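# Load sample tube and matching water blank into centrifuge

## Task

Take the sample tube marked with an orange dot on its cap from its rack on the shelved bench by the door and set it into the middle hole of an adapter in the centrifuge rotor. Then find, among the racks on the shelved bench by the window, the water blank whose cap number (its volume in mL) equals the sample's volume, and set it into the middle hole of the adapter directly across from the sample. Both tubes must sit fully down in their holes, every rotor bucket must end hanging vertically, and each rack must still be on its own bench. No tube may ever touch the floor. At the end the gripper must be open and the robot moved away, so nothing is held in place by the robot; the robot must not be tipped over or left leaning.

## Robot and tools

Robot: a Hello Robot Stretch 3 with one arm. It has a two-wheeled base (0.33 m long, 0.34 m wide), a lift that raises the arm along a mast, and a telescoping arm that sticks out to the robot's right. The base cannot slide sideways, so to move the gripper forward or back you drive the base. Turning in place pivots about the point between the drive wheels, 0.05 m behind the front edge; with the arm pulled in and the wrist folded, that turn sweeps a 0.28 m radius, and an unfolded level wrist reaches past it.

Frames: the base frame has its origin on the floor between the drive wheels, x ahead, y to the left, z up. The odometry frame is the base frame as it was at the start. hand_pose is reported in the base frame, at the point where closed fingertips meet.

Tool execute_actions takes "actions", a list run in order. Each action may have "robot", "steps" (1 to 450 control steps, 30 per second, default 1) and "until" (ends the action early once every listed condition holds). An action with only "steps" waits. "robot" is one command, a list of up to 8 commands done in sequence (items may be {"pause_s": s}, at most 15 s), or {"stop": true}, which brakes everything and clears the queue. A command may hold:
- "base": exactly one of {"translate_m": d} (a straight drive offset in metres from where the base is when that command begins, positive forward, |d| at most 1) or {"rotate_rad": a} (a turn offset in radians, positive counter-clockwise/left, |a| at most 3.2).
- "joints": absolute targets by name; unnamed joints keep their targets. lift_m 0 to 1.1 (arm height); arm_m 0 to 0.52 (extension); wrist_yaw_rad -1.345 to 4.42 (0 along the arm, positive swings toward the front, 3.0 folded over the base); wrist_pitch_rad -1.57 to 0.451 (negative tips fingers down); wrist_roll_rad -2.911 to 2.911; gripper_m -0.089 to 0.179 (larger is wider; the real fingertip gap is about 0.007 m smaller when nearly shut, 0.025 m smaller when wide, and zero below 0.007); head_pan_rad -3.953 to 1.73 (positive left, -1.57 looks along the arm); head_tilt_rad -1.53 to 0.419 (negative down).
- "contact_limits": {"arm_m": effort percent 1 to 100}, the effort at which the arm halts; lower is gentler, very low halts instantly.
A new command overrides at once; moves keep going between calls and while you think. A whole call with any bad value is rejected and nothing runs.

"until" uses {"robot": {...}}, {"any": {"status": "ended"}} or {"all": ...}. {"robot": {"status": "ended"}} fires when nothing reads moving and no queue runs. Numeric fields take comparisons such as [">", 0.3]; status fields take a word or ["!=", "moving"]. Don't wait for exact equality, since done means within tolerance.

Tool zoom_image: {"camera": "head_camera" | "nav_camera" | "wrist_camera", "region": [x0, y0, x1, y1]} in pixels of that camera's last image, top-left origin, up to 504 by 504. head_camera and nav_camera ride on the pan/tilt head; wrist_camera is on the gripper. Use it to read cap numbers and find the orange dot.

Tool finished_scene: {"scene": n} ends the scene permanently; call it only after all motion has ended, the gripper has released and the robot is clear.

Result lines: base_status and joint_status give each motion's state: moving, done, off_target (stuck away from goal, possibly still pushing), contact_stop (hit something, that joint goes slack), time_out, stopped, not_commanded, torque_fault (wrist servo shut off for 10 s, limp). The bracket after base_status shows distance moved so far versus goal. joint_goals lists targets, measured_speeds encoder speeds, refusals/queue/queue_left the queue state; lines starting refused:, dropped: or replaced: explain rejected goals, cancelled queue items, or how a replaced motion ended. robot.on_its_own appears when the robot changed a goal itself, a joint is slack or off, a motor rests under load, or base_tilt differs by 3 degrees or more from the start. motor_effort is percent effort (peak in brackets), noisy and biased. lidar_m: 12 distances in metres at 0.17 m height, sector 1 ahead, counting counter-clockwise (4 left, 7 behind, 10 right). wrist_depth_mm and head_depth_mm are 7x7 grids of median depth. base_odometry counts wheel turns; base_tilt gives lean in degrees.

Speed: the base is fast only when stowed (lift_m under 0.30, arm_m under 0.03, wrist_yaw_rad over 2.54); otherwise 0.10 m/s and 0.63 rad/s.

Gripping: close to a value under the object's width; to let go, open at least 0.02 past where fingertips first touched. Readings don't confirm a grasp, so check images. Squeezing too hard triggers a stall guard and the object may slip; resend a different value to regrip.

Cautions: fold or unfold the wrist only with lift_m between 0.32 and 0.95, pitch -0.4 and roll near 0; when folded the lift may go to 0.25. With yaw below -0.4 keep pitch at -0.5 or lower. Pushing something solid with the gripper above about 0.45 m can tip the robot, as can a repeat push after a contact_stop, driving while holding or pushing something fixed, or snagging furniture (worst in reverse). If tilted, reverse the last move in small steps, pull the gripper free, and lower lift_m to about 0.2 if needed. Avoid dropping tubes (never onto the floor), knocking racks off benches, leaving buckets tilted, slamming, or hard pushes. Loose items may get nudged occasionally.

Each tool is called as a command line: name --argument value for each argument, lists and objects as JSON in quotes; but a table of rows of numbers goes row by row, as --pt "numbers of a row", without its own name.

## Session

execute_actions --actions '[{"robot":{"joints":{"head_pan_rad":-1.6,"head_tilt_rad":-0.3}},"steps":100,"until":{"robot":{"status":"ended"}}}]'

Scene clock: 1.40 s.
robot.base_odometry: x=+0.000 y=+0.000 heading=+0.000 (m, m, rad; robot's odometry frame)
robot.turned_by_wheels: +0.000 (rad since the last result)
robot.turned_by_imu: +0.000 (rad since the last result)
robot.base_tilt: forward=-1.3 right=+0.7 (deg)
robot.lidar_m: 1.38 1.37 1.59 1.89 2.25 2.05 1.09 1.10 1.27 1.70 1.78 2.28
robot.head_depth_mm: 2319 2483 2662 2819 2660 1952 1548 / 2261 2447 2566 2707 2500 1950 1551 / 2159 2326 2487 2128 2604 1933 1532 / 2167 2299 2400 2109 2580 1931 1531 / 2108 2211 2340 1805 2486 1917 1517 / 2045 2185 2296 1867 2415 1912 1520 / 2021 2147 2232 1721 2426 1906 1504
robot.base_status: not_commanded
robot.joint_positions: lift_m=+0.592 arm_m=+0.000 wrist_yaw_rad=+2.848 wrist_pitch_rad=-0.415 wrist_roll_rad=-0.011 gripper_m=+0.037 head_pan_rad=-1.593 head_tilt_rad=-0.296
robot.joint_goals: lift_m=+0.592 arm_m=+0.000 wrist_yaw_rad=+2.848 wrist_pitch_rad=-0.415 wrist_roll_rad=-0.011 gripper_m=+0.037 head_pan_rad=-1.600 head_tilt_rad=-0.300
robot.joint_status: lift_m=not_commanded arm_m=not_commanded wrist_yaw_rad=not_commanded wrist_pitch_rad=not_commanded wrist_roll_rad=not_commanded gripper_m=not_commanded head_pan_rad=done head_tilt_rad=done
robot.measured_speeds: translate_m=+0.000 rotate_rad=+0.000 lift_m=+0.000 arm_m=+0.000 wrist_yaw_rad=+0.000 wrist_pitch_rad=+0.000 wrist_roll_rad=+0.000 head_pan_rad=+0.000 head_tilt_rad=+0.000
robot: refusals=0 queue=done queue_left=0
robot.motor_effort: left_wheel=+1(0) right_wheel=+0(0) lift_m=+23(23) arm_m=-1(1) wrist_yaw_rad=+0(0) wrist_pitch_rad=+4(4) wrist_roll_rad=+0(0) gripper_m=+0(0) head_pan_rad=-3(36) head_tilt_rad=-1(15) (%)
robot.hand_pose: x=+0.0437 y=+0.0702 z=+0.6056 quat_wxyz=(+0.245, +0.702, +0.045, +0.667) (m; robot's base frame)
robot.wrist_depth_mm: - - - - - - - / - - - - - - - / - - - - - - - / - - - - - - - / - - - - - - - / 949 - 963 920 - 908 902 / 805 - 772 793 771 788 792
pictures: head_camera (sideways: a quarter turn clockwise sets it upright), nav_camera (sideways: a quarter turn counterclockwise sets it upright), wrist_camera
camera_calibration (this result's frames):
head_camera: T_world_to_cam=[[-0.0434946, 0.316148, -0.947712, 1.25238], [0.999039, 0.0189474, -0.0395296, 0.0510836], [0.00545949, -0.948521, -0.316668, 0.37311], [0, 0, 0, 1]] pos_world=[0.00140048, -0.0430033, 1.30707]
nav_camera: T_world_to_cam=[[-0.00310969, -0.288093, 0.957597, -1.20911], [-0.999995, 0.000472426, -0.00310524, 0.0578808], [0.000442204, -0.957602, -0.288093, 0.334884], [0, 0, 0, 1]] pos_world=[0.0539724, -0.0276784, 1.2545]
wrist_camera: T_world_to_cam=[[0.972142, -0.234175, -0.0100597, -0.0104101], [-0.133313, -0.517107, -0.845475, 0.587934], [0.192787, 0.823263, -0.53392, 0.423875], [0, 0, 0, 1]] pos_world=[0.00678134, -0.047374, 0.723295]
Images, in order (width x height): head_camera 896x504, nav_camera 672x504, wrist_camera 644x364.

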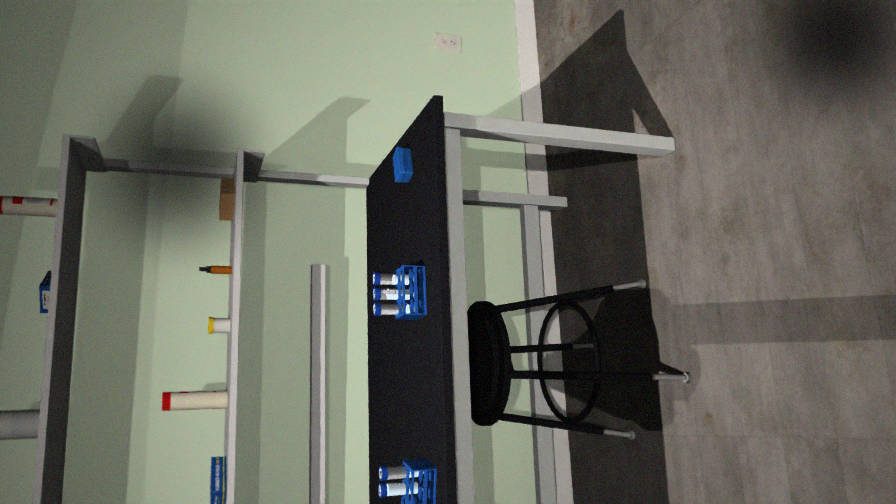

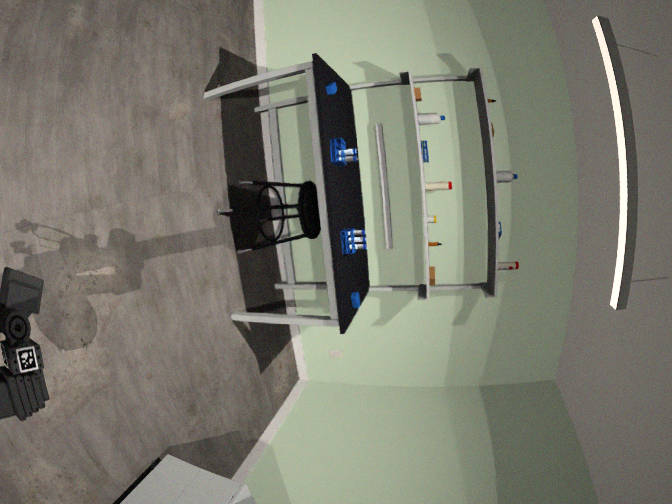

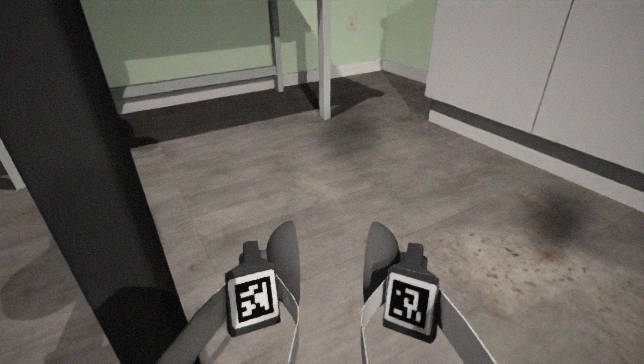

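execute_actions --actions '[{"robot":{"joints":{"head_pan_rad":1.5,"head_tilt_rad":-0.35}},"steps":100,"until":{"robot":{"status":"ended"}}}]'

execute_actions --actions '[{"robot":{"joints":{"head_pan_rad":0,"head_tilt_rad":-0.35}},"steps":100,"until":{"robot":{"status":"ended"}}}]'

Scene clock: 6.67 s.
robot.base_odometry: x=+0.000 y=+0.000 heading=+0.000 (m, m, rad; robot's odometry frame)
robot.turned_by_wheels: +0.000 (rad since the last result)
robot.turned_by_imu: +0.001 (rad since the last result)
robot.base_tilt: forward=-1.1 right=+0.8 (deg)
robot.lidar_m: 1.37 1.37 1.59 1.89 2.25 2.05 1.10 1.10 1.27 1.70 1.78 2.28
robot.head_depth_mm: 2365 2524 2712 2989 2440 1852 1485 / 2260 2434 2591 1992 2225 1828 1489 / 2201 2348 2385 2750 2413 1833 1485 / 2145 2267 2361 2648 2373 1839 1451 / 2076 2200 2290 2532 2369 1792 1457 / 2029 2137 2247 2473 2358 1793 1455 / 1959 2101 2185 2441 2320 1777 1446
robot.base_status: not_commanded
robot.joint_positions: lift_m=+0.592 arm_m=+0.000 wrist_yaw_rad=+2.848 wrist_pitch_rad=-0.415 wrist_roll_rad=-0.011 gripper_m=+0.037 head_pan_rad=+1.493 head_tilt_rad=-0.345
robot.joint_goals: lift_m=+0.592 arm_m=+0.000 wrist_yaw_rad=+2.848 wrist_pitch_rad=-0.415 wrist_roll_rad=-0.011 gripper_m=+0.037 head_pan_rad=+1.500 head_tilt_rad=-0.350
robot.joint_status: lift_m=not_commanded arm_m=not_commanded wrist_yaw_rad=not_commanded wrist_pitch_rad=not_commanded wrist_roll_rad=not_commanded gripper_m=not_commanded head_pan_rad=done head_tilt_rad=done
robot.measured_speeds: translate_m=+0.000 rotate_rad=+0.000 lift_m=+0.000 arm_m=+0.000 wrist_yaw_rad=+0.000 wrist_pitch_rad=+0.000 wrist_roll_rad=+0.000 head_pan_rad=+0.000 head_tilt_rad=+0.000
robot: refusals=0 queue=done queue_left=0
robot.motor_effort: left_wheel=+0(0) right_wheel=+0(0) lift_m=+24(24) arm_m=+1(0) wrist_yaw_rad=+0(0) wrist_pitch_rad=+4(5) wrist_roll_rad=+0(0) gripper_m=+0(0) head_pan_rad=+2(33) head_tilt_rad=-1(7) (%)
robot.hand_pose: x=+0.0437 y=+0.0702 z=+0.6056 quat_wxyz=(+0.245, +0.702, +0.045, +0.667) (m; robot's base frame)
robot.wrist_depth_mm: - - - - - - - / - - - - - - - / - - - - - - - / - - - - - - - / - - - - - - - / 949 - 974 932 - 933 916 / 810 - 788 794 774 795 795
pictures: head_camera (sideways: a quarter turn clockwise sets it upright), nav_camera (sideways: a quarter turn counterclockwise sets it upright), wrist_camera
camera_calibration (this result's frames):
head_camera: T_world_to_cam=[[0.0220936, -0.364366, -0.930994, 1.23016], [-0.998679, 0.0351636, -0.0374619, 0.0605754], [0.0463869, 0.930592, -0.363108, 0.433298], [0, 0, 0, 1]] pos_world=[0.0132174, 0.0428735, 1.30487]
nav_camera: T_world_to_cam=[[0.0229062, 0.334263, 0.942201, -1.18917], [0.998384, -0.056682, -0.00416303, 0.0470675], [0.0520143, 0.940774, -0.335021, 0.395645], [0, 0, 0, 1]] pos_world=[-0.0403314, 0.0279502, 1.25318]
wrist_camera: T_world_to_cam=[[0.972142, -0.234175, -0.0100598, -0.01041], [-0.133313, -0.517107, -0.845475, 0.587934], [0.192787, 0.823263, -0.53392, 0.423876], [0, 0, 0, 1]] pos_world=[0.00678135, -0.047374, 0.723295]
Images, in order (width x height): head_camera 896x504, nav_camera 672x504, wrist_camera 644x364.

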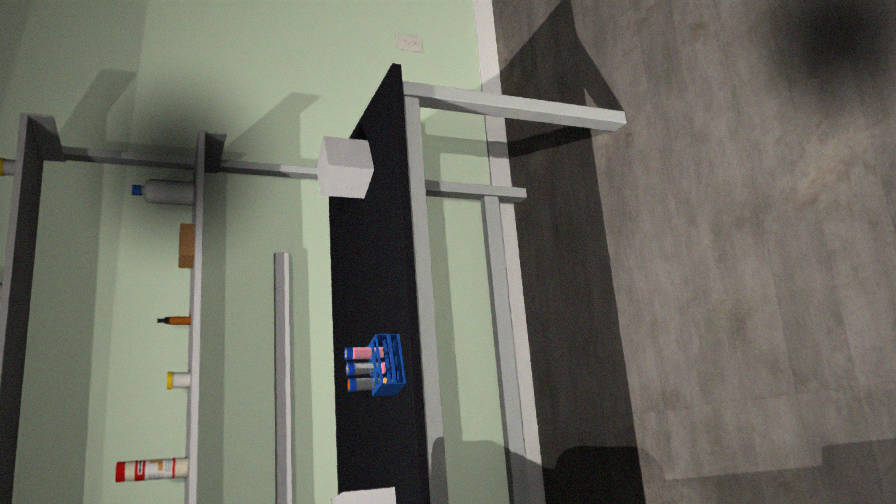

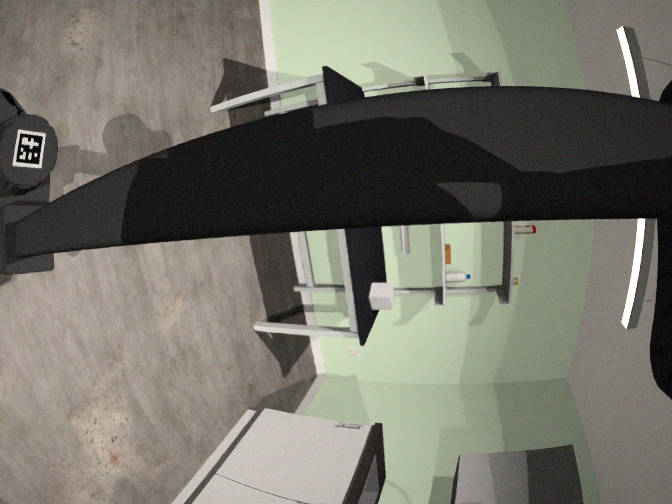

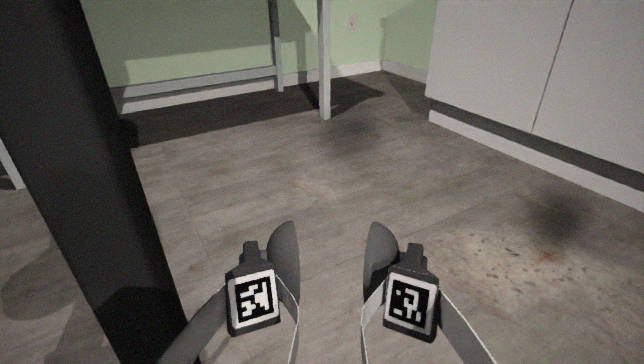

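Scene clock: 8.00 s.
robot.base_odometry: x=+0.000 y=+0.000 heading=+0.000 (m, m, rad; robot's odometry frame)
robot.turned_by_wheels: +0.000 (rad since the last result)
robot.turned_by_imu: +0.000 (rad since the last result)
robot.base_tilt: forward=-1.1 right=+0.6 (deg)
robot.lidar_m: 1.37 1.38 1.59 1.89 2.24 2.06 1.10 1.10 1.27 1.70 1.78 2.29
robot.head_depth_mm: 1836 2000 2120 2323 2419 1858 1484 / 1814 1942 2090 2253 2358 1841 1469 / 1479 1885 1968 1519 1670 1782 1479 / 1443 1804 1498 1472 1601 1699 1467 / 1400 1784 1481 1444 1569 1692 1467 / 1383 1775 1844 1407 1524 1639 1452 / 1367 1748 1805 1383 1490 1622 1446
robot.base_status: not_commanded
robot.joint_positions: lift_m=+0.592 arm_m=+0.000 wrist_yaw_rad=+2.848 wrist_pitch_rad=-0.415 wrist_roll_rad=-0.011 gripper_m=+0.037 head_pan_rad=+0.007 head_tilt_rad=-0.346
robot.joint_goals: lift_m=+0.592 arm_m=+0.000 wrist_yaw_rad=+2.848 wrist_pitch_rad=-0.415 wrist_roll_rad=-0.011 gripper_m=+0.037 head_pan_rad=+0.000 head_tilt_rad=-0.350
robot.joint_status: lift_m=not_commanded arm_m=not_commanded wrist_yaw_rad=not_commanded wrist_pitch_rad=not_commanded wrist_roll_rad=not_commanded gripper_m=not_commanded head_pan_rad=done head_tilt_rad=done
robot.measured_speeds: translate_m=+0.000 rotate_rad=+0.000 lift_m=+0.000 arm_m=+0.000 wrist_yaw_rad=+0.000 wrist_pitch_rad=+0.000 wrist_roll_rad=+0.000 head_pan_rad=+0.000 head_tilt_rad=+0.000
robot: refusals=0 queue=done queue_left=0
robot.motor_effort: left_wheel=+0(0) right_wheel=+0(0) lift_m=+24(24) arm_m=-1(0) wrist_yaw_rad=+0(0) wrist_pitch_rad=+4(4) wrist_roll_rad=+0(0) gripper_m=+0(0) head_pan_rad=-4(35) head_tilt_rad=-1(1) (%)
robot.hand_pose: x=+0.0437 y=+0.0702 z=+0.6056 quat_wxyz=(+0.245, +0.702, +0.045, +0.667) (m; robot's base frame)
robot.wrist_depth_mm: - - - - - - - / - - - - - - - / - - - - - - - / - - - - - - - / - - - - - - - / 933 - 954 928 - 902 894 / 820 - 772 798 769 797 790
pictures: head_camera (sideways: a quarter turn clockwise sets it upright), nav_camera (sideways: a quarter turn counterclockwise sets it upright), wrist_camera
camera_calibration (this result's frames):
head_camera: T_world_to_cam=[[-0.361249, -0.0530435, -0.930959, 1.23245], [-0.0500155, 0.998046, -0.0374579, 0.0547832], [0.931127, 0.0330308, -0.363197, 0.428017], [0, 0, 0, 1]] pos_world=[0.0494242, -0.00344045, 1.30487]
nav_camera: T_world_to_cam=[[0.335089, 0.00564366, 0.94217, -1.19103], [0.0285461, -0.999584, -0.00416506, 0.0529862], [0.941754, 0.028291, -0.335111, 0.390334], [0, 0, 0, 1]] pos_world=[0.02999, 0.048643, 1.25318]
wrist_camera: T_world_to_cam=[[0.972142, -0.234175, -0.0100599, -0.01041], [-0.133313, -0.517107, -0.845475, 0.587934], [0.192787, 0.823263, -0.53392, 0.423875], [0, 0, 0, 1]] pos_world=[0.00678135, -0.047374, 0.723295]
Images, in order (width x height): head_camera 896x504, nav_camera 672x504, wrist_camera 644x364.

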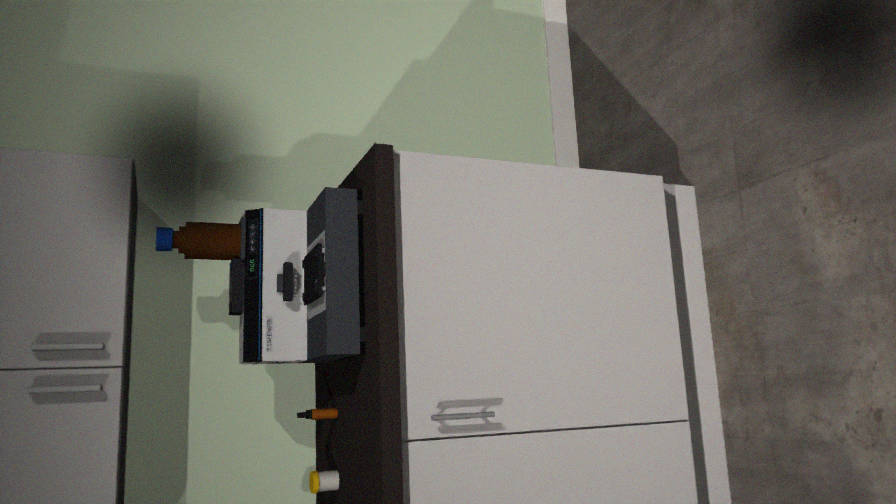

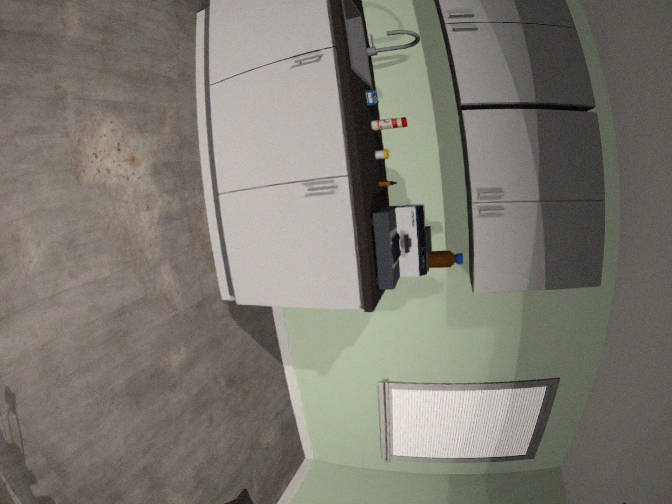

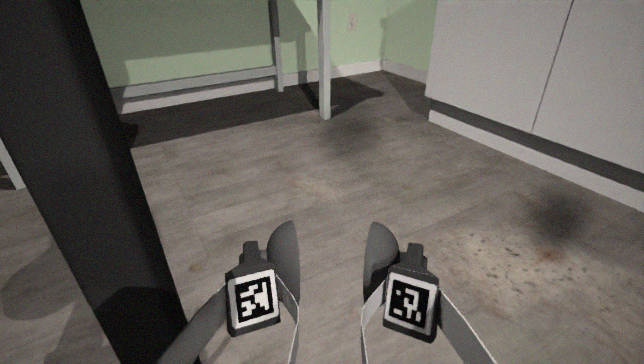

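execute_actions --actions '[{"robot":[{"joints":{"wrist_yaw_rad":0,"gripper_m":0.1},"base":{"rotate_rad":1.57}},{"joints":{"wrist_pitch_rad":-1.57,"lift_m":1.1,"wrist_roll_rad":1.57,"head_pan_rad":-1.2,"head_tilt_rad":-0.75},"base":{"translate_m":1.0}},{"base":{"translate_m":0.5}},{"base":{"rotate_rad":1.57}}],"steps":450,"until":{"robot":{"status":"ended"}}},{"steps":450,"until":{"robot":{"status":"ended"}}}]'

Scene clock: 39.30 s.
robot.base_odometry: x=+0.001 y=+1.500 heading=+3.140 (m, m, rad; robot's odometry frame)
robot.turned_by_wheels: +3.140 (rad since the last result)
robot.turned_by_imu: +3.165 (rad since the last result)
robot.base_tilt: forward=-1.3 right=+0.5 (deg)
robot.lidar_m: 0.85 2.18 2.03 3.41 1.97 1.13 1.00 0.57 0.92 0.79 0.79 0.91
robot.head_depth_mm: 758 812 921 769 - - 473 / 773 833 918 747 646 - 480 / 784 850 919 745 630 544 480 / 801 858 914 746 630 543 480 / 814 882 912 745 626 542 471 / 828 943 910 741 627 463 462 / 844 965 910 741 626 462 455
robot.base_status: done (rotate_rad +1.5699 of +1.5700)
robot.joint_positions: lift_m=+1.098 arm_m=+0.000 wrist_yaw_rad=+0.001 wrist_pitch_rad=-1.562 wrist_roll_rad=+1.563 gripper_m=+0.100 head_pan_rad=-1.193 head_tilt_rad=-0.740
robot.joint_goals: lift_m=+1.100 arm_m=+0.000 wrist_yaw_rad=+0.000 wrist_pitch_rad=-1.570 wrist_roll_rad=+1.570 gripper_m=+0.100 head_pan_rad=-1.200 head_tilt_rad=-0.750
robot.joint_status: lift_m=done arm_m=not_commanded wrist_yaw_rad=done wrist_pitch_rad=done wrist_roll_rad=done gripper_m=done head_pan_rad=done head_tilt_rad=done
robot.measured_speeds: translate_m=+0.000 rotate_rad=+0.000 lift_m=+0.000 arm_m=+0.000 wrist_yaw_rad=+0.000 wrist_pitch_rad=+0.000 wrist_roll_rad=+0.000 head_pan_rad=+0.000 head_tilt_rad=+0.000
robot: refusals=0 queue=done queue_left=0
robot.motor_effort: left_wheel=-2(7) right_wheel=+3(8) lift_m=+32(33) arm_m=-1(1) wrist_yaw_rad=-2(5) wrist_pitch_rad=-3(5) wrist_roll_rad=+3(4) gripper_m=+0(80) head_pan_rad=-4(37) head_tilt_rad=-3(18) (%)
robot.hand_pose: x=-0.0216 y=-0.1230 z=+0.9803 quat_wxyz=(+0.003, +0.003, -0.710, -0.704) (m; robot's base frame)
robot.wrist_depth_mm: 376 367 363 - - - - / 385 377 371 371 - - - / 392 383 372 370 - - - / 398 387 386 379 - - - / 408 400 392 385 - - - / 414 411 401 393 - - - / 432 417 409 401 - - -
pictures: head_camera (sideways: a quarter turn clockwise sets it upright), nav_camera (sideways: a quarter turn counterclockwise sets it upright), wrist_camera
camera_calibration (this result's frames):
head_camera: T_world_to_cam=[[-0.302113, 0.62459, -0.72015, 0.957209], [0.908098, 0.418366, -0.018108, 0.0237329], [0.289976, -0.659437, -0.693583, 0.861779], [0, 0, 0, 1]] pos_world=[0.0177378, -0.0395033, 1.28748]
nav_camera: T_world_to_cam=[[0.2508, -0.623275, 0.740694, -0.927779], [-0.922603, -0.385562, -0.0120459, 0.069044], [0.293091, -0.680346, -0.671735, 0.832276], [0, 0, 0, 1]] pos_world=[0.0524543, 0.0145943, 1.2471]
wrist_camera: T_world_to_cam=[[-0.011064, 0.997843, -0.06471, 0.195496], [0.989108, 0.0204204, 0.145771, -0.0852297], [0.146778, -0.0623923, -0.9872, 1.12996], [0, 0, 0, 1]] pos_world=[-0.0793892, -0.122833, 1.14057]
Images, in order (width x height): head_camera 896x504, nav_camera 672x504, wrist_camera 644x364.

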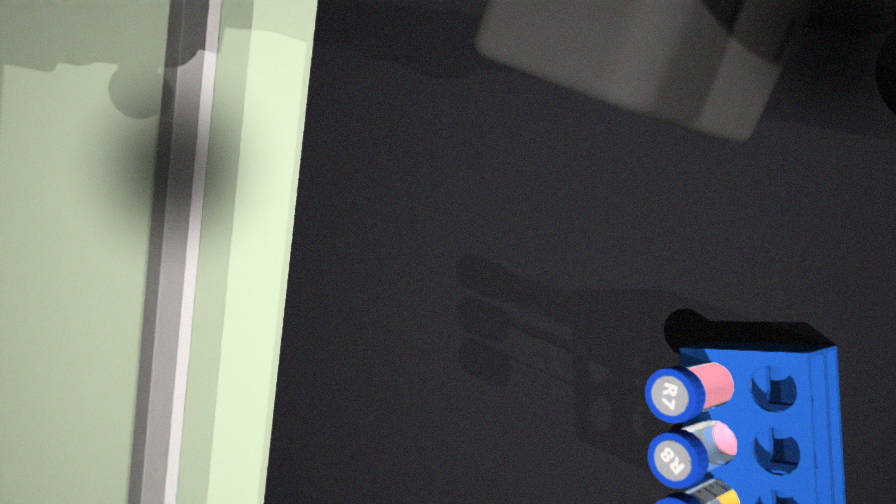

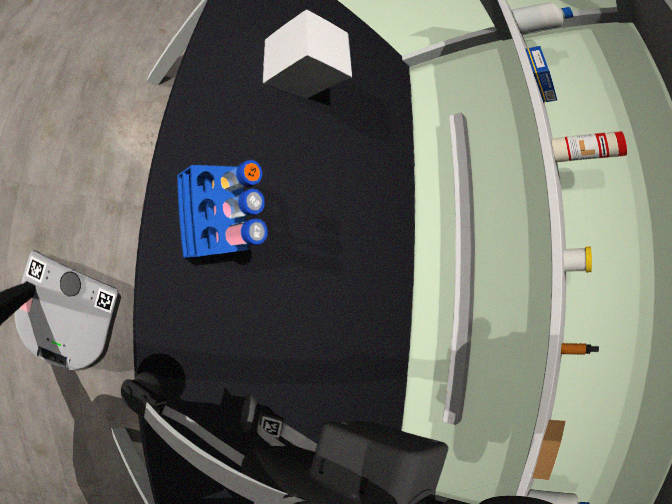

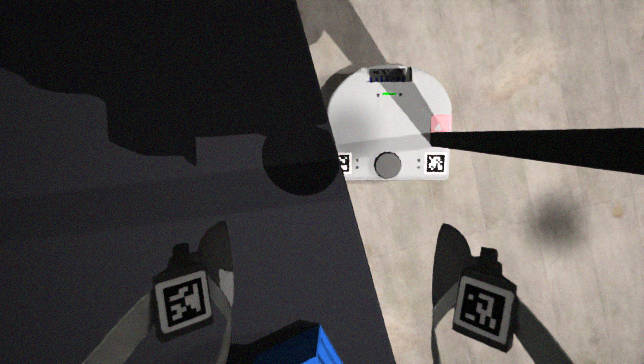

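execute_actions --actions '[{"robot":[{"base":{"rotate_rad":0.265}},{"base":{"translate_m":0.225},"joints":{"arm_m":0.12,"head_pan_rad":-1.3,"head_tilt_rad":-1.0}}],"steps":450,"until":{"robot":{"status":"ended"}}}]'

Scene clock: 48.77 s.
robot.base_odometry: x=-0.216 y=+1.441 heading=-2.879 (m, m, rad; robot's odometry frame)
robot.turned_by_wheels: +0.265 (rad since the last result)
robot.turned_by_imu: +0.268 (rad since the last result)
robot.base_tilt: forward=-1.2 right=+0.6 (deg)
robot.lidar_m: 0.63 1.93 1.87 3.15 1.70 1.25 0.79 1.11 0.82 0.79 0.82 0.63
robot.head_depth_mm: 835 758 687 612 458 474 1084 / 852 771 676 599 461 480 468 / 863 772 676 600 540 488 - / 881 771 675 600 541 498 1147 / 905 771 675 600 543 512 1126 / 903 773 529 584 542 1177 1118 / 904 776 505 578 542 1213 1128
robot.base_status: done (translate_m +0.2250 of +0.2250)
robot.joint_positions: lift_m=+1.098 arm_m=+0.120 wrist_yaw_rad=+0.001 wrist_pitch_rad=-1.562 wrist_roll_rad=+1.564 gripper_m=+0.100 head_pan_rad=-1.293 head_tilt_rad=-0.988
robot.joint_goals: lift_m=+1.100 arm_m=+0.120 wrist_yaw_rad=+0.000 wrist_pitch_rad=-1.570 wrist_roll_rad=+1.570 gripper_m=+0.100 head_pan_rad=-1.300 head_tilt_rad=-1.000
robot.joint_status: lift_m=done arm_m=done wrist_yaw_rad=done wrist_pitch_rad=done wrist_roll_rad=done gripper_m=done head_pan_rad=done head_tilt_rad=done
robot.measured_speeds: translate_m=+0.000 rotate_rad=+0.000 lift_m=+0.000 arm_m=+0.000 wrist_yaw_rad=+0.000 wrist_pitch_rad=+0.000 wrist_roll_rad=+0.000 head_pan_rad=+0.000 head_tilt_rad=+0.000
robot: refusals=0 queue=done queue_left=0
robot.motor_effort: left_wheel=-2(6) right_wheel=+3(8) lift_m=+32(32) arm_m=+4(4) wrist_yaw_rad=-1(2) wrist_pitch_rad=-3(3) wrist_roll_rad=+2(3) gripper_m=+0(0) head_pan_rad=-4(13) head_tilt_rad=-4(17) (%)
robot.hand_pose: x=-0.0216 y=-0.2424 z=+0.9803 quat_wxyz=(+0.003, +0.002, -0.710, -0.704) (m; robot's base frame)
robot.wrist_depth_mm: 373 371 361 356 350 - - / 381 377 370 365 355 - - / 392 383 378 370 360 - - / 398 393 380 378 315 - - / 405 399 391 387 378 - - / 414 410 403 391 389 - - / 428 419 409 402 395 - -
pictures: head_camera (sideways: a quarter turn clockwise sets it upright), nav_camera (sideways: a quarter turn counterclockwise sets it upright), wrist_camera
camera_calibration (this result's frames):
head_camera: T_world_to_cam=[[-0.280764, 0.800811, -0.529031, 0.708061], [0.944571, 0.328278, -0.00437177, 0.00562372], [0.170168, -0.500935, -0.848591, 1.06407], [0, 0, 0, 1]] pos_world=[0.012416, -0.0358426, 1.27757]
nav_camera: T_world_to_cam=[[0.231384, -0.799799, 0.553879, -0.68424], [-0.957452, -0.288144, -0.0161001, 0.0745302], [0.172474, -0.526587, -0.832441, 1.04199], [0, 0, 0, 1]] pos_world=[0.0499656, 0.0229202, 1.24758]
wrist_camera: T_world_to_cam=[[-0.0096979, 0.997896, -0.064109, 0.314128], [0.989134, 0.0189788, 0.145789, -0.0831714], [0.146699, -0.0619985, -0.987236, 1.12265], [0, 0, 0, 1]] pos_world=[-0.0793774, -0.242286, 1.14059]
Images, in order (width x height): head_camera 896x504, nav_camera 672x504, wrist_camera 644x364.

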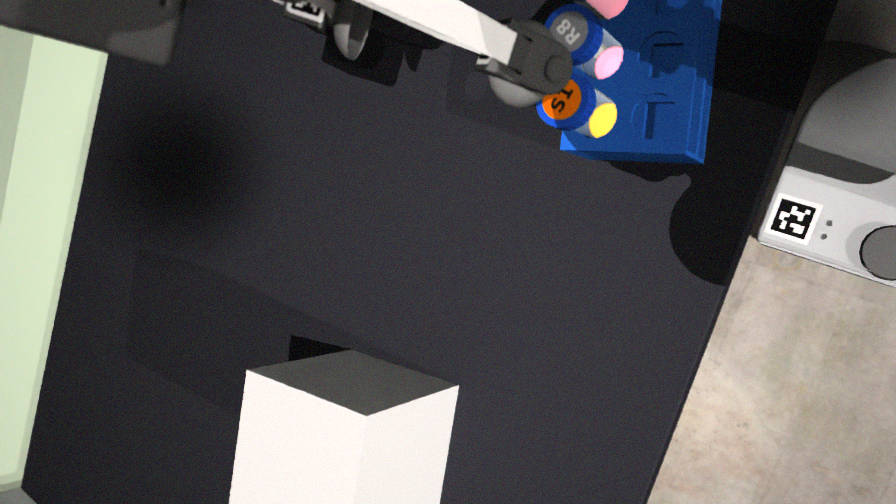

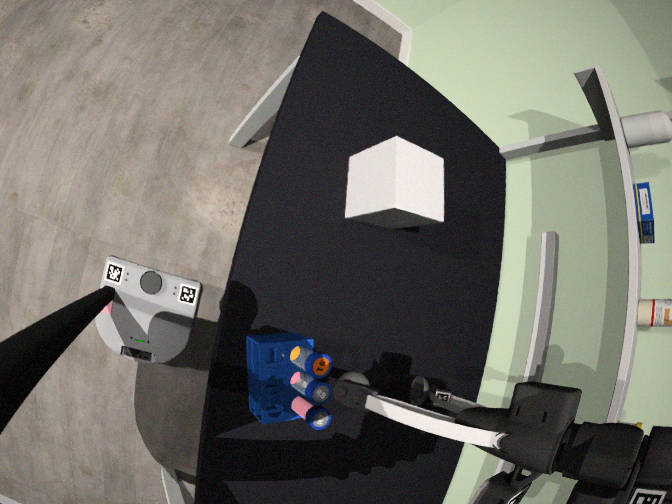

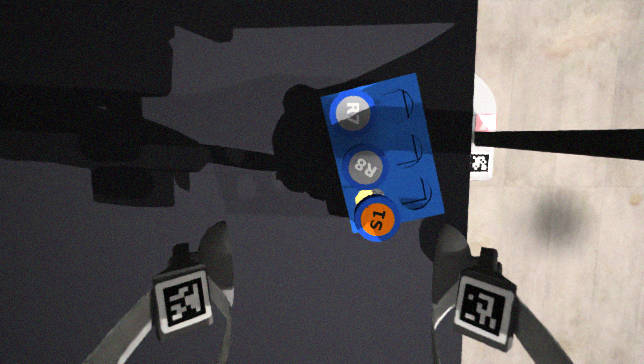

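execute_actions --actions '[{"robot":[{"base":{"translate_m":0.008},"joints":{"arm_m":0.094}},{"joints":{"lift_m":1.02,"gripper_m":0.08}}],"steps":450,"until":{"robot":{"status":"ended"}}}]'

Scene clock: 55.73 s.
robot.base_odometry: x=-0.224 y=+1.439 heading=-2.879 (m, m, rad; robot's odometry frame)
robot.turned_by_wheels: +0.000 (rad since the last result)
robot.turned_by_imu: +0.001 (rad since the last result)
robot.base_tilt: forward=-1.3 right=+0.7 (deg)
robot.lidar_m: 0.62 1.93 1.86 3.16 1.72 1.26 0.80 1.11 0.82 0.79 0.82 0.62
robot.head_depth_mm: 841 785 - - 458 477 1084 / 855 772 688 600 557 474 469 / 864 773 675 600 543 493 - / 878 771 678 600 541 499 1139 / 900 775 676 602 542 513 1122 / 901 773 525 576 541 1170 1120 / 899 774 506 576 542 1211 1123
robot.base_status: done (translate_m +0.0080 of +0.0080)
robot.joint_positions: lift_m=+1.021 arm_m=+0.094 wrist_yaw_rad=+0.001 wrist_pitch_rad=-1.562 wrist_roll_rad=+1.564 gripper_m=+0.080 head_pan_rad=-1.293 head_tilt_rad=-0.988
robot.joint_goals: lift_m=+1.020 arm_m=+0.094 wrist_yaw_rad=+0.000 wrist_pitch_rad=-1.570 wrist_roll_rad=+1.570 gripper_m=+0.080 head_pan_rad=-1.300 head_tilt_rad=-1.000
robot.joint_status: lift_m=done arm_m=done wrist_yaw_rad=done wrist_pitch_rad=done wrist_roll_rad=done gripper_m=done head_pan_rad=done head_tilt_rad=done
robot.measured_speeds: translate_m=+0.000 rotate_rad=+0.000 lift_m=+0.000 arm_m=+0.000 wrist_yaw_rad=+0.000 wrist_pitch_rad=+0.000 wrist_roll_rad=+0.000 head_pan_rad=+0.000 head_tilt_rad=+0.000
robot: refusals=0 queue=done queue_left=0
robot.motor_effort: left_wheel=-2(6) right_wheel=+3(8) lift_m=+12(35) arm_m=-4(5) wrist_yaw_rad=-1(1) wrist_pitch_rad=-3(3) wrist_roll_rad=+2(3) gripper_m=+0(73) head_pan_rad=-3(3) head_tilt_rad=-4(4) (%)
robot.hand_pose: x=-0.0216 y=-0.2171 z=+0.9028 quat_wxyz=(+0.003, +0.002, -0.710, -0.704) (m; robot's base frame)
robot.wrist_depth_mm: 296 293 287 283 280 952 934 / 304 298 294 175 282 980 937 / 312 303 301 234 287 - 968 / 315 313 306 207 291 - - / 325 317 313 184 273 - - / 329 324 319 314 308 - - / 340 332 325 322 313 - -
pictures: head_camera (sideways: a quarter turn clockwise sets it upright), nav_camera (sideways: a quarter turn counterclockwise sets it upright), wrist_camera
camera_calibration (this result's frames):
head_camera: T_world_to_cam=[[-0.280684, 0.80084, -0.529029, 0.708059], [0.944604, 0.328184, -0.00437168, 0.00562341], [0.170118, -0.50095, -0.848592, 1.06407], [0, 0, 0, 1]] pos_world=[0.0124125, -0.0358432, 1.27757]
nav_camera: T_world_to_cam=[[0.231305, -0.799823, 0.553878, -0.684238], [-0.957481, -0.288048, -0.0161002, 0.0745304], [0.172421, -0.526603, -0.832442, 1.04199], [0, 0, 0, 1]] pos_world=[0.0499678, 0.0229159, 1.24758]
wrist_camera: T_world_to_cam=[[-0.00969785, 0.997897, -0.0640857, 0.283863], [0.989134, 0.0189754, 0.145789, -0.0723594], [0.146699, -0.0619754, -0.987238, 1.04775], [0, 0, 0, 1]] pos_world=[-0.0793774, -0.216958, 1.06312]
Images, in order (width x height): head_camera 896x504, nav_camera 672x504, wrist_camera 644x364.

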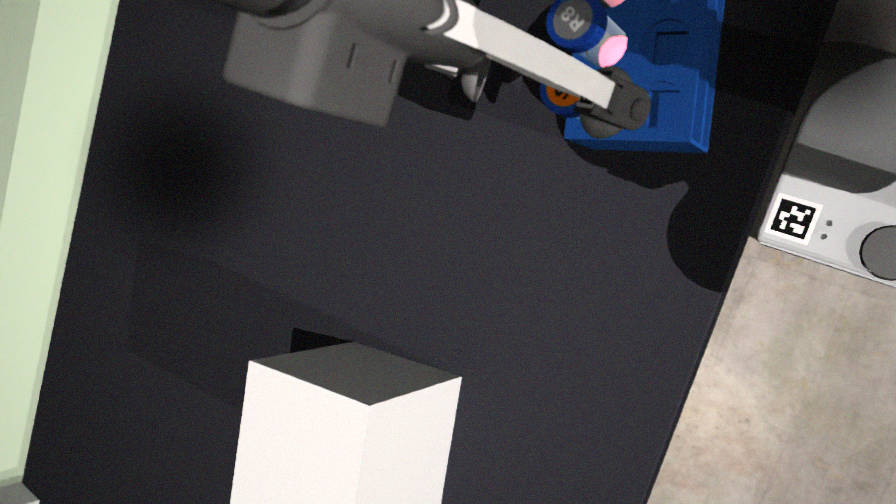

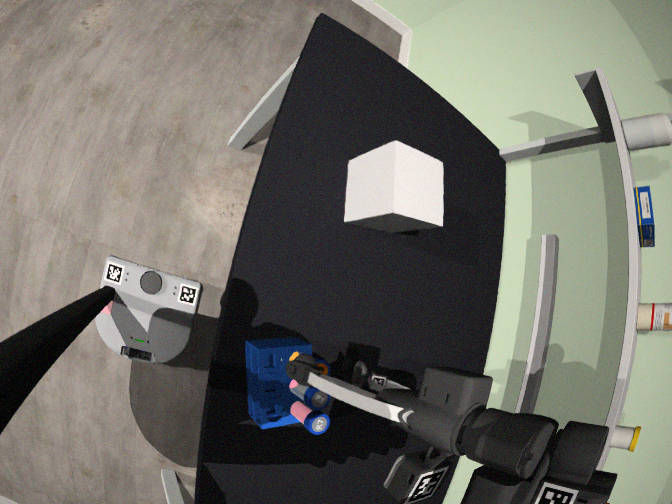

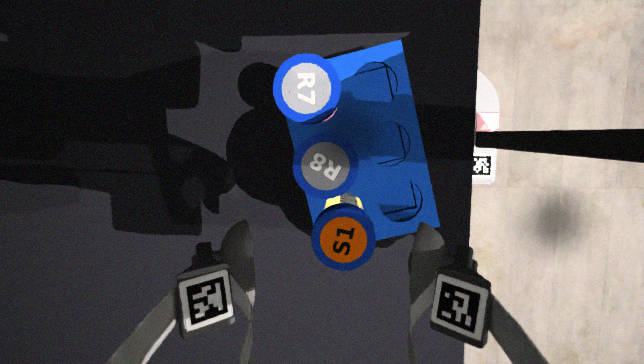

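Centred.

execute_actions --actions '[{"robot":[{"joints":{"lift_m":0.98}},{"joints":{"gripper_m":0.02}},{"pause_s":0.5},{"joints":{"lift_m":1.1}},{"joints":{"arm_m":0.3,"head_pan_rad":-1.57,"head_tilt_rad":-0.7}}],"steps":300,"until":{"robot":{"status":"ended"}}}]'

zoom_image --camera "head_camera" --region '[250,130,650,380]'

Scene clock: 66.67 s.
robot.base_odometry: x=-0.224 y=+1.439 heading=-2.879 (m, m, rad; robot's odometry frame)
robot.turned_by_wheels: +0.000 (rad since the last result)
robot.turned_by_imu: +0.002 (rad since the last result)
robot.base_tilt: forward=-1.1 right=+0.7 (deg)
robot.lidar_m: 0.62 1.93 1.86 3.15 1.72 1.26 0.80 1.11 0.82 0.79 0.81 0.62
robot.head_depth_mm: 776 814 938 779 649 557 448 / - 821 939 778 649 556 438 / - - 946 736 648 557 451 / 774 837 955 776 646 554 476 / 790 855 960 775 646 554 485 / 797 862 963 770 644 553 484 / 797 855 959 770 643 553 483
robot.base_status: done (translate_m +0.0080 of +0.0080)
robot.joint_positions: lift_m=+1.098 arm_m=+0.300 wrist_yaw_rad=+0.000 wrist_pitch_rad=-1.563 wrist_roll_rad=+1.565 gripper_m=+0.020 head_pan_rad=-1.563 head_tilt_rad=-0.705
robot.joint_goals: lift_m=+1.100 arm_m=+0.300 wrist_yaw_rad=+0.000 wrist_pitch_rad=-1.570 wrist_roll_rad=+1.570 gripper_m=+0.020 head_pan_rad=-1.570 head_tilt_rad=-0.700
robot.joint_status: lift_m=done arm_m=done wrist_yaw_rad=done wrist_pitch_rad=done wrist_roll_rad=done gripper_m=done head_pan_rad=done head_tilt_rad=done
robot.measured_speeds: translate_m=+0.000 rotate_rad=+0.000 lift_m=+0.000 arm_m=+0.000 wrist_yaw_rad=+0.000 wrist_pitch_rad=+0.000 wrist_roll_rad=+0.000 head_pan_rad=+0.000 head_tilt_rad=+0.000
robot: refusals=0 queue=done queue_left=0
robot.motor_effort: left_wheel=-2(2) right_wheel=+3(3) lift_m=+32(36) arm_m=+4(4) wrist_yaw_rad=+0(1) wrist_pitch_rad=-2(3) wrist_roll_rad=+2(2) gripper_m=-7(81) head_pan_rad=-4(22) head_tilt_rad=+1(15) (%)
robot.hand_pose: x=-0.0215 y=-0.4222 z=+0.9803 quat_wxyz=(+0.003, +0.002, -0.709, -0.705) (m; robot's base frame)
robot.wrist_depth_mm: 372 367 363 354 351 346 343 / 379 377 371 363 359 351 291 / 386 384 379 369 364 361 266 / 398 391 385 379 372 364 307 / 406 399 389 148 379 373 368 / 413 409 401 143 - 387 377 / 427 418 413 401 399 388 386
pictures: head_camera (sideways: a quarter turn clockwise sets it upright), nav_camera (sideways: a quarter turn counterclockwise sets it upright), wrist_camera
camera_calibration (this result's frames):
head_camera: T_world_to_cam=[[-0.0555473, 0.665373, -0.744442, 0.987364], [0.997943, 0.0609066, -0.0200249, 0.0256813], [0.0320173, -0.744022, -0.667387, 0.829281], [0, 0, 0, 1]] pos_world=[0.00266552, -0.0415265, 1.289]
nav_camera: T_world_to_cam=[[0.00817877, -0.644866, 0.764252, -0.957005], [-0.999592, -0.0261784, -0.0113917, 0.0686625], [0.0273531, -0.763847, -0.644817, 0.798884], [0, 0, 0, 1]] pos_world=[0.0546097, -0.00511652, 1.24731]
wrist_camera: T_world_to_cam=[[-0.00876515, 0.99797, -0.0630822, 0.492528], [0.989151, 0.0179044, 0.14581, -0.0802492], [0.146644, -0.0611197, -0.987299, 1.11196], [0, 0, 0, 1]] pos_world=[-0.0793661, -0.422129, 1.14061]
Images, in order (width x height): head_camera 896x504, nav_camera 672x504, wrist_camera 644x364.

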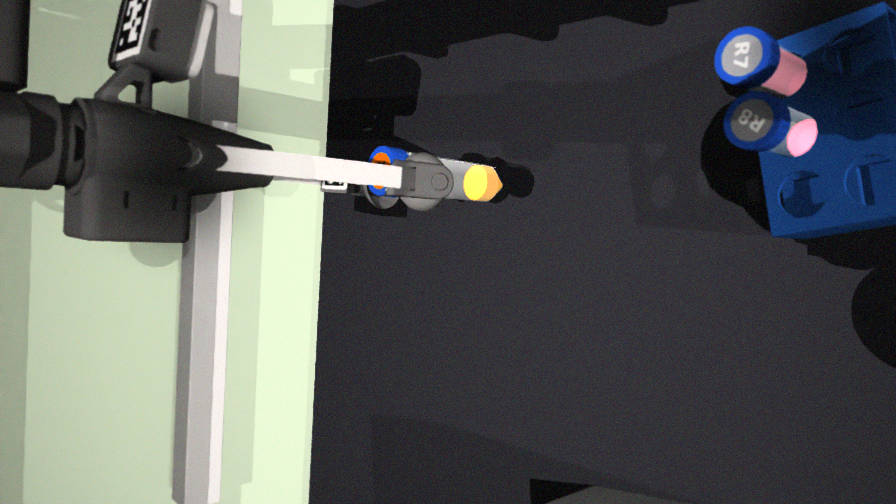

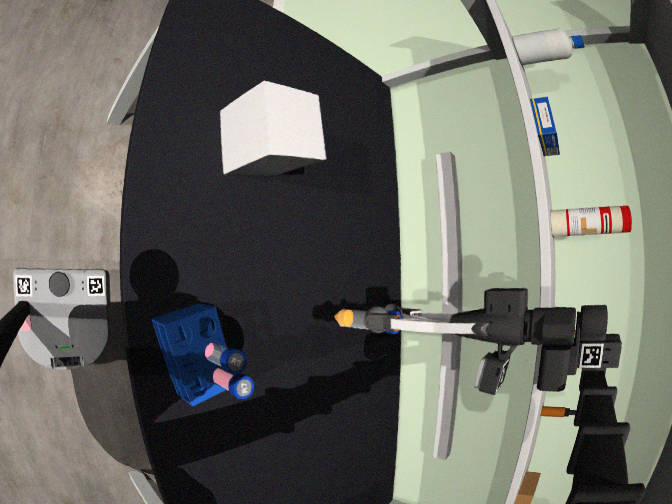

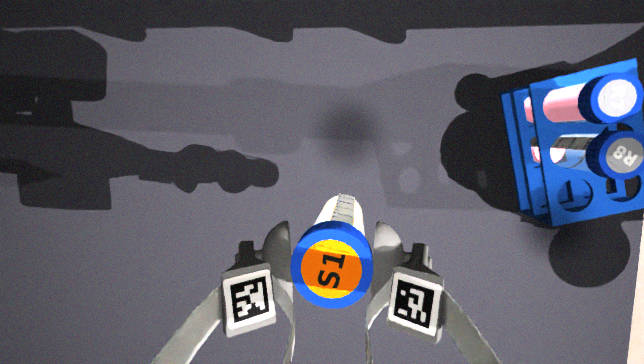

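Region (250, 130, 650, 380) of head_camera's 896x504 image, scaled by 1.260, with more detail than that image has; it fills the top 315 rows of this view, and the rest is white.

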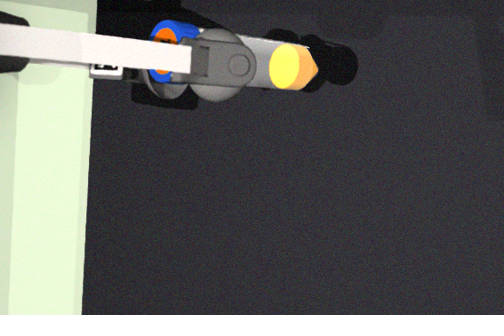

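execute_actions --actions '[{"robot":{"joints":{"arm_m":0.0,"head_pan_rad":0.6,"head_tilt_rad":-0.5}},"steps":300,"until":{"robot":{"status":"ended"}}}]'

Scene clock: 79.67 s.
robot.base_odometry: x=-0.224 y=+1.439 heading=-2.879 (m, m, rad; robot's odometry frame)
robot.turned_by_wheels: +0.000 (rad since the last result)
robot.turned_by_imu: +0.001 (rad since the last result)
robot.base_tilt: forward=-1.1 right=+0.6 (deg)
robot.lidar_m: 0.62 1.93 1.86 3.17 1.73 1.26 0.80 1.11 0.82 0.79 0.82 0.62
robot.head_depth_mm: 1756 1884 2042 2220 1945 1567 1318 / 1859 2028 2199 2339 1942 1575 1313 / 1995 2158 2332 2455 1933 1561 1315 / 2089 2270 2399 2476 1896 1544 1296 / 2156 2259 2149 2272 1914 1547 1306 / 2360 2363 1981 2171 1906 1550 1296 / 2718 2311 2145 2362 1903 1545 1295
robot.base_status: done (translate_m +0.0080 of +0.0080)
robot.joint_positions: lift_m=+1.098 arm_m=+0.000 wrist_yaw_rad=+0.000 wrist_pitch_rad=-1.563 wrist_roll_rad=+1.565 gripper_m=+0.020 head_pan_rad=+0.593 head_tilt_rad=-0.507
robot.joint_goals: lift_m=+1.100 arm_m=+0.000 wrist_yaw_rad=+0.000 wrist_pitch_rad=-1.570 wrist_roll_rad=+1.570 gripper_m=+0.020 head_pan_rad=+0.600 head_tilt_rad=-0.500
robot.joint_status: lift_m=done arm_m=done wrist_yaw_rad=done wrist_pitch_rad=done wrist_roll_rad=done gripper_m=done head_pan_rad=done head_tilt_rad=done
robot.measured_speeds: translate_m=+0.000 rotate_rad=+0.000 lift_m=+0.000 arm_m=+0.000 wrist_yaw_rad=+0.000 wrist_pitch_rad=+0.000 wrist_roll_rad=+0.000 head_pan_rad=+0.000 head_tilt_rad=+0.000
robot: refusals=0 queue=done queue_left=0
robot.motor_effort: left_wheel=-2(2) right_wheel=+2(3) lift_m=+32(32) arm_m=-5(4) wrist_yaw_rad=-1(0) wrist_pitch_rad=-3(3) wrist_roll_rad=+2(2) gripper_m=-7(7) head_pan_rad=+3(32) head_tilt_rad=+2(15) (%)
robot.hand_pose: x=-0.0215 y=-0.1229 z=+0.9803 quat_wxyz=(+0.003, +0.002, -0.709, -0.705) (m; robot's base frame)
robot.wrist_depth_mm: 375 370 364 358 - - - / 380 375 366 363 - - - / 391 385 315 372 - - - / 394 389 325 376 - - - / 407 399 391 148 - - - / 415 407 405 144 - - - / 422 414 409 403 - - -
pictures: head_camera (sideways: a quarter turn clockwise sets it upright), nav_camera (sideways: a quarter turn counterclockwise sets it upright), wrist_camera
camera_calibration (this result's frames):
head_camera: T_world_to_cam=[[-0.392197, -0.32503, -0.860545, 1.14078], [-0.597862, 0.801035, -0.0300745, 0.0485057], [0.699101, 0.502692, -0.508486, 0.618491], [0, 0, 0, 1]] pos_world=[0.0440213, 0.0210215, 1.29764]
nav_camera: T_world_to_cam=[[0.398379, 0.272271, 0.875878, -1.10492], [0.575492, -0.817773, -0.00754447, 0.0540482], [0.714215, 0.507066, -0.482474, 0.583486], [0, 0, 0, 1]] pos_world=[-0.00766139, 0.0491711, 1.2497]
wrist_camera: T_world_to_cam=[[-0.00876822, 0.99797, -0.0630814, 0.193861], [0.98915, 0.0179074, 0.14581, -0.0856071], [0.146644, -0.0611185, -0.987299, 1.13025], [0, 0, 0, 1]] pos_world=[-0.0793662, -0.122855, 1.14061]
Images, in order (width x height): head_camera 896x504, nav_camera 672x504, wrist_camera 644x364.

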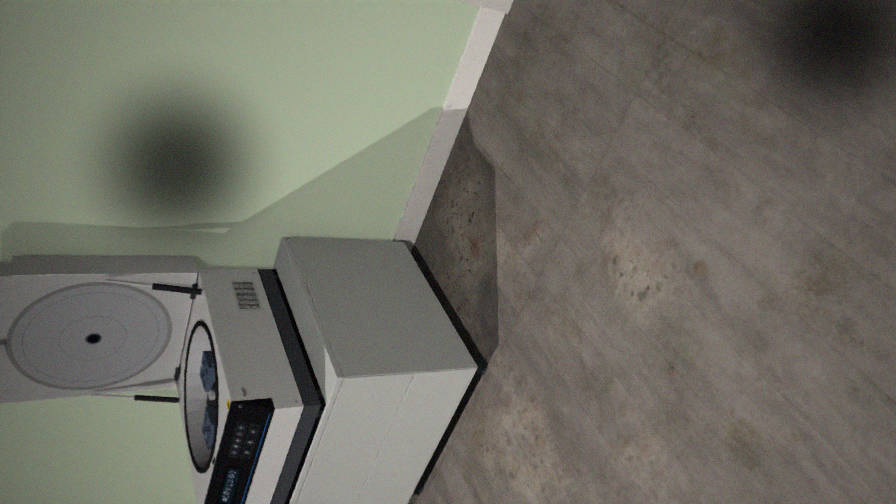

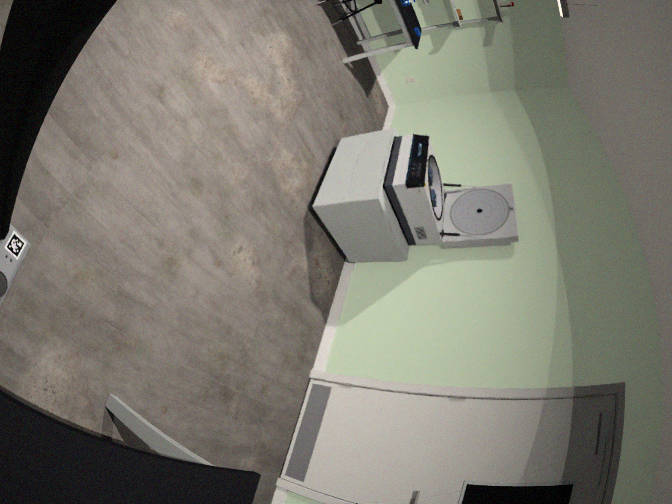

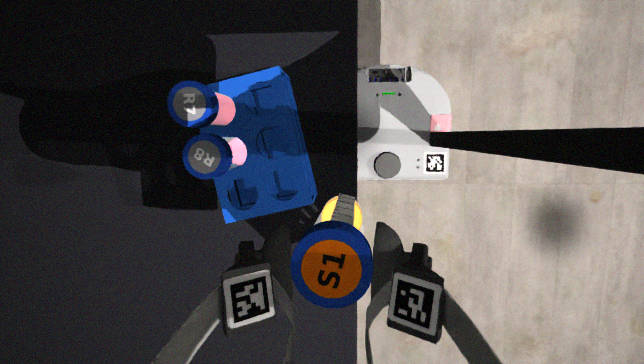

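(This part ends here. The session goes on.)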